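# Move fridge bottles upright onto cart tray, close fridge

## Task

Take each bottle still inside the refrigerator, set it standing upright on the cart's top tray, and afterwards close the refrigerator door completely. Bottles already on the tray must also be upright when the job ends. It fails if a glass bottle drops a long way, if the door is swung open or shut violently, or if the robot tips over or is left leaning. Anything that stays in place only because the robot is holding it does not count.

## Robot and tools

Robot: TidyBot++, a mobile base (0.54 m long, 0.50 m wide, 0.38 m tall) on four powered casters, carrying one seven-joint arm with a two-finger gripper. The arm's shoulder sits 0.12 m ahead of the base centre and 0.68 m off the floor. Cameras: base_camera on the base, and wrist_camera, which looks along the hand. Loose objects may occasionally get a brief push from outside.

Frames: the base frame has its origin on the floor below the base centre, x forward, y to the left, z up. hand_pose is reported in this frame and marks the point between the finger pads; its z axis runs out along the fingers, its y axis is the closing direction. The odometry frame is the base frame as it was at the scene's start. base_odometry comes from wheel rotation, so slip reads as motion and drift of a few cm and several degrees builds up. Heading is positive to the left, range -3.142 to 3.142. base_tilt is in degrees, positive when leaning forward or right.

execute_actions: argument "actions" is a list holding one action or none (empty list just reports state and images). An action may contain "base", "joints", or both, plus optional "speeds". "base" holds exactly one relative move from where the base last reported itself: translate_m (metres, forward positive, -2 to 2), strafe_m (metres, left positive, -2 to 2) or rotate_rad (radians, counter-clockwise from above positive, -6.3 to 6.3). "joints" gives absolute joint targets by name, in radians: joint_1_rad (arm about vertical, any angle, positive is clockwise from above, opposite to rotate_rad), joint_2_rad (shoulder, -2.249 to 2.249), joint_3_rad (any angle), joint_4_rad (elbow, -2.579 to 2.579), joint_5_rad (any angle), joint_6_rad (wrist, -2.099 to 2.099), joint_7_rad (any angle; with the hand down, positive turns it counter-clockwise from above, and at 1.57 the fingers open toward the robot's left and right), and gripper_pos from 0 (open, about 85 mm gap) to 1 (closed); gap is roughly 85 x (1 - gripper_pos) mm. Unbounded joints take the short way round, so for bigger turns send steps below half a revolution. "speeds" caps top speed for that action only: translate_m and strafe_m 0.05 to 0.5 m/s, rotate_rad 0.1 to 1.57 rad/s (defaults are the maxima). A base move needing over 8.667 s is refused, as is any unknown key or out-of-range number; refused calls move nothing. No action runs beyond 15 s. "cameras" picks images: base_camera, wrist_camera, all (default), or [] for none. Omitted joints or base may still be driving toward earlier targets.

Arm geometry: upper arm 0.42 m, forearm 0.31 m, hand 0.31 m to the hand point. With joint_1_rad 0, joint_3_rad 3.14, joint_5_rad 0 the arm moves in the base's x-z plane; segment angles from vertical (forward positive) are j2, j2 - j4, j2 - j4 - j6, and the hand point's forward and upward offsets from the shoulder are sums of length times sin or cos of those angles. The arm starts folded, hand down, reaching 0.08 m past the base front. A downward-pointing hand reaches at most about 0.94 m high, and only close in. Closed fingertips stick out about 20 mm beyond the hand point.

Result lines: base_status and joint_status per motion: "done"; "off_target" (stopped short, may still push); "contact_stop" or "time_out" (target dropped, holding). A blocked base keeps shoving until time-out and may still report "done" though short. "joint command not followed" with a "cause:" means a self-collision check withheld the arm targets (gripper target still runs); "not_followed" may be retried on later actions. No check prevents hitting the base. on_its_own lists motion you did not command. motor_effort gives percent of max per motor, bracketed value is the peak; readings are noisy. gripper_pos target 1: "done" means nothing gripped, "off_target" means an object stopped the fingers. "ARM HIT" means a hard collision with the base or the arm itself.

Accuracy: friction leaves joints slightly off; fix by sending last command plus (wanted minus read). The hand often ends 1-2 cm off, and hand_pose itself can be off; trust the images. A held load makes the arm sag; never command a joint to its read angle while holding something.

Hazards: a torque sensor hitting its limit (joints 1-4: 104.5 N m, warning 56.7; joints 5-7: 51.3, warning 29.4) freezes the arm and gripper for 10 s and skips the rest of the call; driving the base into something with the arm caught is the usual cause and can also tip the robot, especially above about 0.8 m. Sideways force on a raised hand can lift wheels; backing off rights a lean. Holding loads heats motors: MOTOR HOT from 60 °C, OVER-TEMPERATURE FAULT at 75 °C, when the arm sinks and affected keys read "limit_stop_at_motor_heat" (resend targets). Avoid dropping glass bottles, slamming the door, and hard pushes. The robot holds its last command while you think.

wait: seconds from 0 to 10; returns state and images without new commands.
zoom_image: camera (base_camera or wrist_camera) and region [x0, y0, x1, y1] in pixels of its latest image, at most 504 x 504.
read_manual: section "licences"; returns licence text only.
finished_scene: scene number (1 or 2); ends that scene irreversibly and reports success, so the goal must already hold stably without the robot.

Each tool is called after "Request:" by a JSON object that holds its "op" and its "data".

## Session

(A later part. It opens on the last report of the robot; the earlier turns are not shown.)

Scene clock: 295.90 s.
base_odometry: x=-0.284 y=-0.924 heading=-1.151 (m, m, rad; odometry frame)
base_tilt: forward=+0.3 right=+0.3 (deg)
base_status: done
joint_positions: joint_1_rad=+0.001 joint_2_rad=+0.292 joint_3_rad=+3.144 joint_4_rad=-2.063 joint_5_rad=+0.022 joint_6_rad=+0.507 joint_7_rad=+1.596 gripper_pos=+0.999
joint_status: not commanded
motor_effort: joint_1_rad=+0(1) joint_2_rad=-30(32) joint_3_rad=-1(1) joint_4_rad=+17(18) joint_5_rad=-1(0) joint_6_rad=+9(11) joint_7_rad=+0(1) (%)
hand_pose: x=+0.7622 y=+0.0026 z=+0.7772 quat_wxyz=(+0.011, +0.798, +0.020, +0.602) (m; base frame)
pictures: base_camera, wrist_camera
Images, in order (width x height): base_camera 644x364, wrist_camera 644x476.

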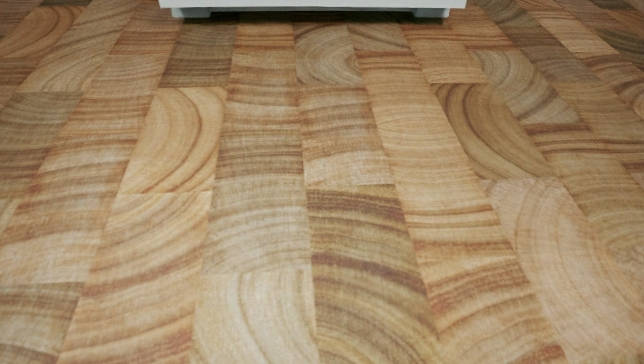

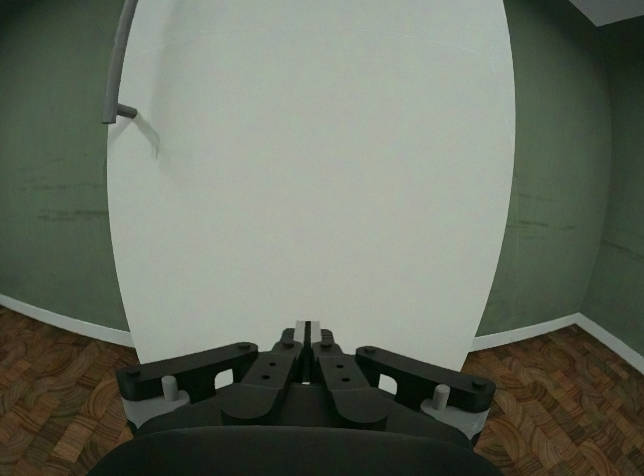

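Request:
{"op": "execute_actions", "data": {"actions": [{"base":{"translate_m":0.13},"speeds":{"translate_m":0.06}}]}}

Request:
{"op": "execute_actions", "data": {"actions": [{"base":{"translate_m":0.03},"speeds":{"translate_m":0.05}}]}}

Scene clock: 301.37 s.
base_odometry: x=-0.231 y=-1.042 heading=-1.151 (m, m, rad; odometry frame)
base_tilt: forward=+0.3 right=+0.3 (deg)
base_status: done
joint_positions: joint_1_rad=+0.001 joint_2_rad=+0.293 joint_3_rad=+3.144 joint_4_rad=-2.061 joint_5_rad=+0.022 joint_6_rad=+0.507 joint_7_rad=+1.596 gripper_pos=+0.999
joint_status: not commanded
motor_effort: joint_1_rad=+0(1) joint_2_rad=-30(32) joint_3_rad=+0(2) joint_4_rad=+17(18) joint_5_rad=-1(1) joint_6_rad=+10(10) joint_7_rad=+0(0) (%)
hand_pose: x=+0.7626 y=+0.0026 z=+0.7779 quat_wxyz=(+0.011, +0.798, +0.020, +0.603) (m; base frame)
pictures: base_camera, wrist_camera
Images, in order (width x height): base_camera 644x364, wrist_camera 644x476.

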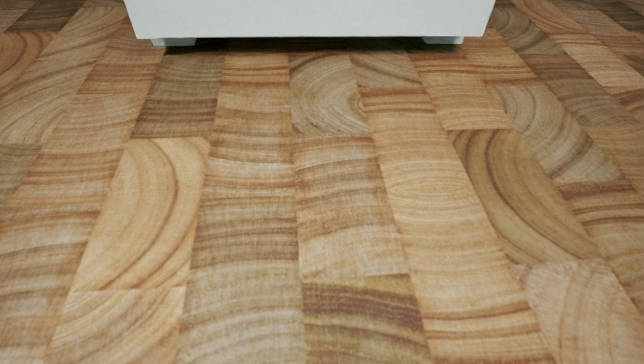

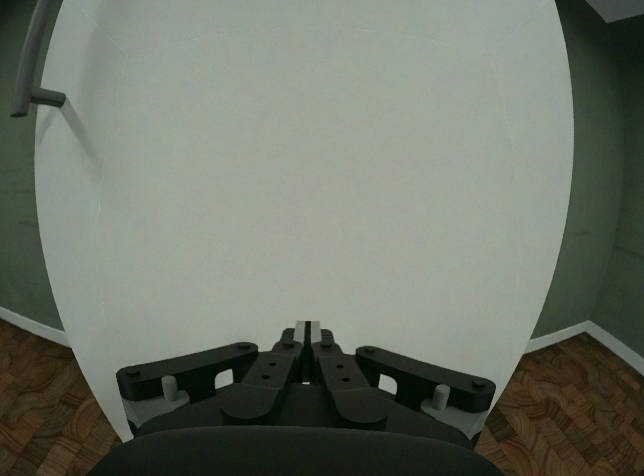

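Scene clock: 302.47 s.
base_odometry: x=-0.219 y=-1.070 heading=-1.150 (m, m, rad; odometry frame)
base_tilt: forward=+0.3 right=+0.3 (deg)
base_status: done
joint_positions: joint_1_rad=+0.001 joint_2_rad=+0.293 joint_3_rad=+3.144 joint_4_rad=-2.061 joint_5_rad=+0.022 joint_6_rad=+0.507 joint_7_rad=+1.596 gripper_pos=+0.999
joint_status: not commanded
motor_effort: joint_1_rad=+0(1) joint_2_rad=-29(32) joint_3_rad=-1(2) joint_4_rad=+17(18) joint_5_rad=-1(1) joint_6_rad=+9(10) joint_7_rad=+1(1) (%)
hand_pose: x=+0.7629 y=+0.0026 z=+0.7781 quat_wxyz=(+0.011, +0.797, +0.020, +0.603) (m; base frame)
pictures: base_camera, wrist_camera
Images, in order (width x height): base_camera 644x364, wrist_camera 644x476.

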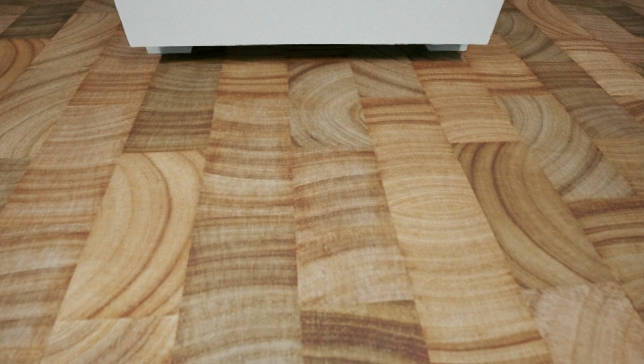

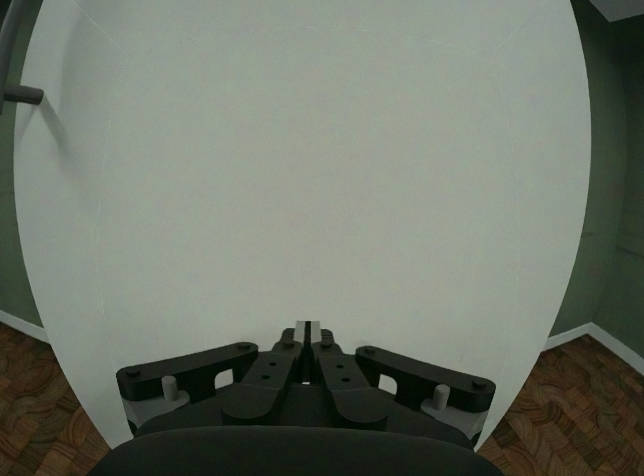

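Request:
{"op": "execute_actions", "data": {"actions": [{"base":{"translate_m":0.05},"speeds":{"translate_m":0.05}}]}}

Request:
{"op": "execute_actions", "data": {"actions": [{"base":{"translate_m":0.03},"speeds":{"translate_m":0.05}}]}}

Scene clock: 307.77 s.
base_odometry: x=-0.198 y=-1.115 heading=-1.150 (m, m, rad; odometry frame)
base_tilt: forward=+0.3 right=+0.3 (deg)
base_status: done
joint_positions: joint_1_rad=+0.001 joint_2_rad=+0.270 joint_3_rad=+3.144 joint_4_rad=-2.090 joint_5_rad=+0.022 joint_6_rad=+0.507 joint_7_rad=+1.596 gripper_pos=+0.999
joint_status: not commanded
motor_effort: joint_1_rad=+1(2) joint_2_rad=-24(31) joint_3_rad=+1(1) joint_4_rad=+24(29) joint_5_rad=-1(1) joint_6_rad=+11(13) joint_7_rad=+1(1) (%)
hand_pose: x=+0.7517 y=+0.0026 z=+0.7776 quat_wxyz=(+0.010, +0.799, +0.020, +0.601) (m; base frame)
pictures: base_camera, wrist_camera
Images, in order (width x height): base_camera 644x364, wrist_camera 644x476.

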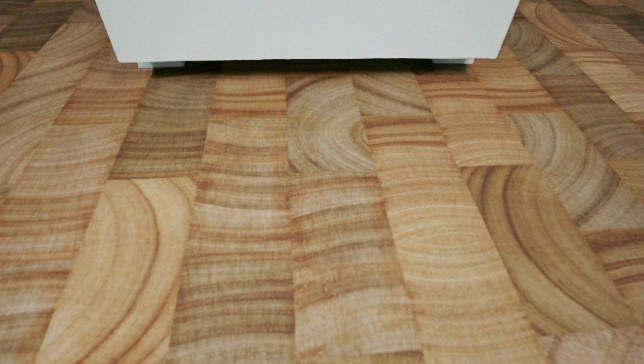

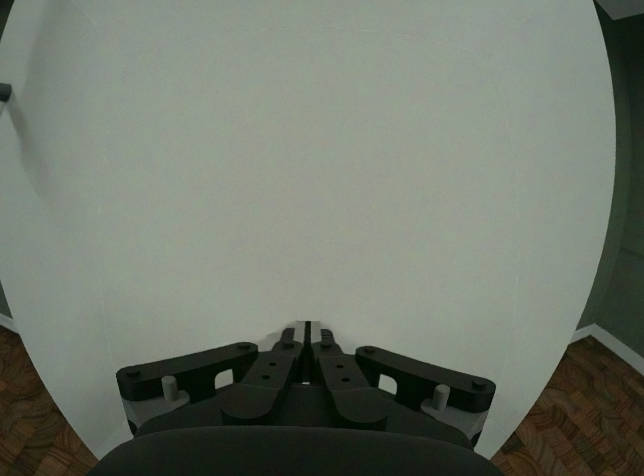

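Scene clock: 308.90 s.
base_odometry: x=-0.186 y=-1.141 heading=-1.150 (m, m, rad; odometry frame)
base_tilt: forward=+0.3 right=+0.3 (deg)
base_status: done
joint_positions: joint_1_rad=+0.003 joint_2_rad=+0.211 joint_3_rad=+3.141 joint_4_rad=-2.160 joint_5_rad=+0.022 joint_6_rad=+0.507 joint_7_rad=+1.596 gripper_pos=+0.999
joint_status: not commanded
motor_effort: joint_1_rad=-2(3) joint_2_rad=-11(24) joint_3_rad=-2(2) joint_4_rad=+38(40) joint_5_rad=+0(2) joint_6_rad=+16(17) joint_7_rad=+0(1) (%)
hand_pose: x=+0.7239 y=+0.0031 z=+0.7775 quat_wxyz=(+0.010, +0.803, +0.020, +0.596) (m; base frame)
pictures: base_camera, wrist_camera
Images, in order (width x height): base_camera 644x364, wrist_camera 644x476.

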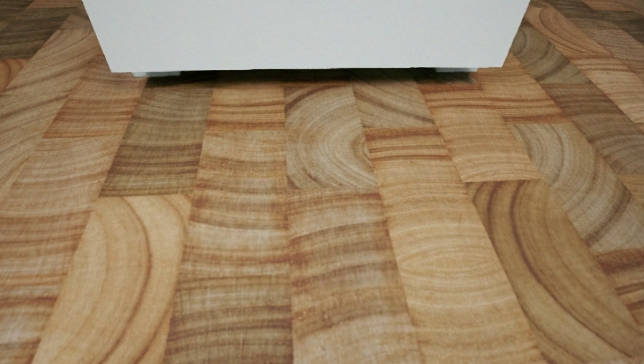

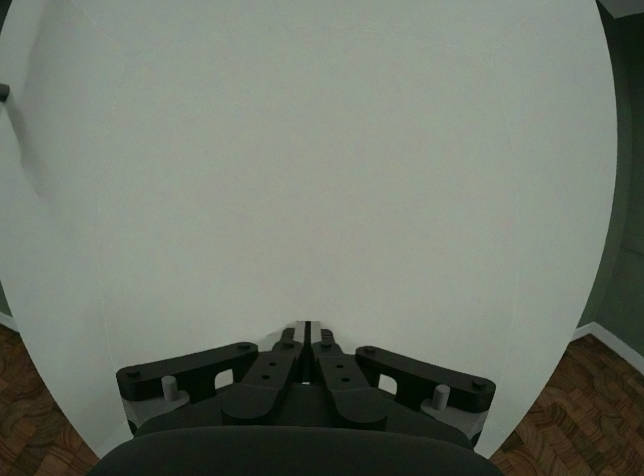

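Shut firm. Back off, and check the cart.

Request:
{"op": "execute_actions", "data": {"actions": [{"base":{"translate_m":-0.15}}], "cameras": ["base_camera"]}}

Request:
{"op": "execute_actions", "data": {"actions": [{"joints":{"joint_1_rad":2.6,"joint_2_rad":-0.3,"joint_4_rad":-2.2,"joint_6_rad":0.1}}], "cameras": ["wrist_camera"]}}

Scene clock: 313.20 s.
base_odometry: x=-0.248 y=-1.004 heading=-1.150 (m, m, rad; odometry frame)
base_tilt: forward=+0.2 right=+0.4 (deg)
base_status: done
joint_positions: joint_1_rad=+0.004 joint_2_rad=+0.300 joint_3_rad=+3.141 joint_4_rad=-2.046 joint_5_rad=+0.022 joint_6_rad=+0.507 joint_7_rad=+1.596 gripper_pos=+0.999
joint_status: not commanded
motor_effort: joint_1_rad=-1(4) joint_2_rad=-30(33) joint_3_rad=-1(3) joint_4_rad=+17(37) joint_5_rad=-1(0) joint_6_rad=+9(16) joint_7_rad=+1(1) (%)
hand_pose: x=+0.7681 y=+0.0028 z=+0.7816 quat_wxyz=(+0.010, +0.795, +0.020, +0.606) (m; base frame)
pictures: base_camera
Images, in order (width x height): base_camera 644x364.

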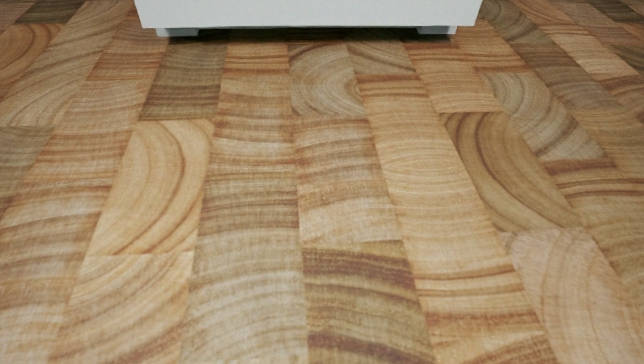

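Scene clock: 316.73 s.
base_odometry: x=-0.248 y=-1.004 heading=-1.150 (m, m, rad; odometry frame)
base_tilt: forward=+0.3 right=+0.3 (deg)
base_status: not commanded
joint_positions: joint_1_rad=+2.591 joint_2_rad=-0.279 joint_3_rad=+3.141 joint_4_rad=-2.183 joint_5_rad=+0.022 joint_6_rad=+0.146 joint_7_rad=+1.596 gripper_pos=+0.999
joint_status: all done
motor_effort: joint_1_rad=+0(1) joint_2_rad=-12(31) joint_3_rad=+0(2) joint_4_rad=+21(21) joint_5_rad=-1(1) joint_6_rad=+10(9) joint_7_rad=+1(1) (%)
hand_pose: x=-0.2946 y=-0.2571 z=+0.9253 quat_wxyz=(+0.617, +0.228, -0.736, +0.160) (m; base frame)
pictures: wrist_camera
Images, in order (width x height): wrist_camera 644x476.

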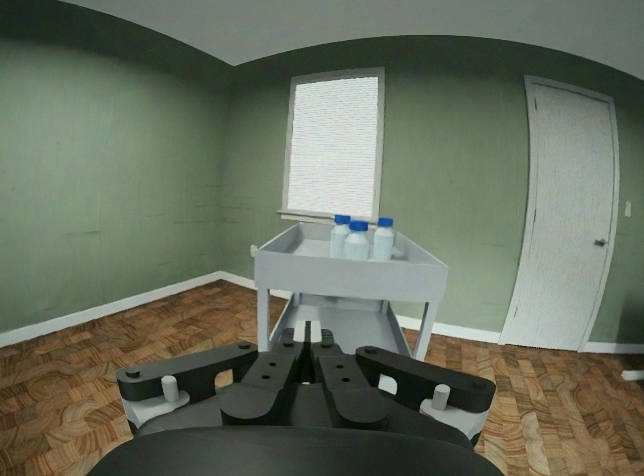

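Request:
{"op": "finished_scene", "data": {"scene": 1}}

The scene is finished: the task was done.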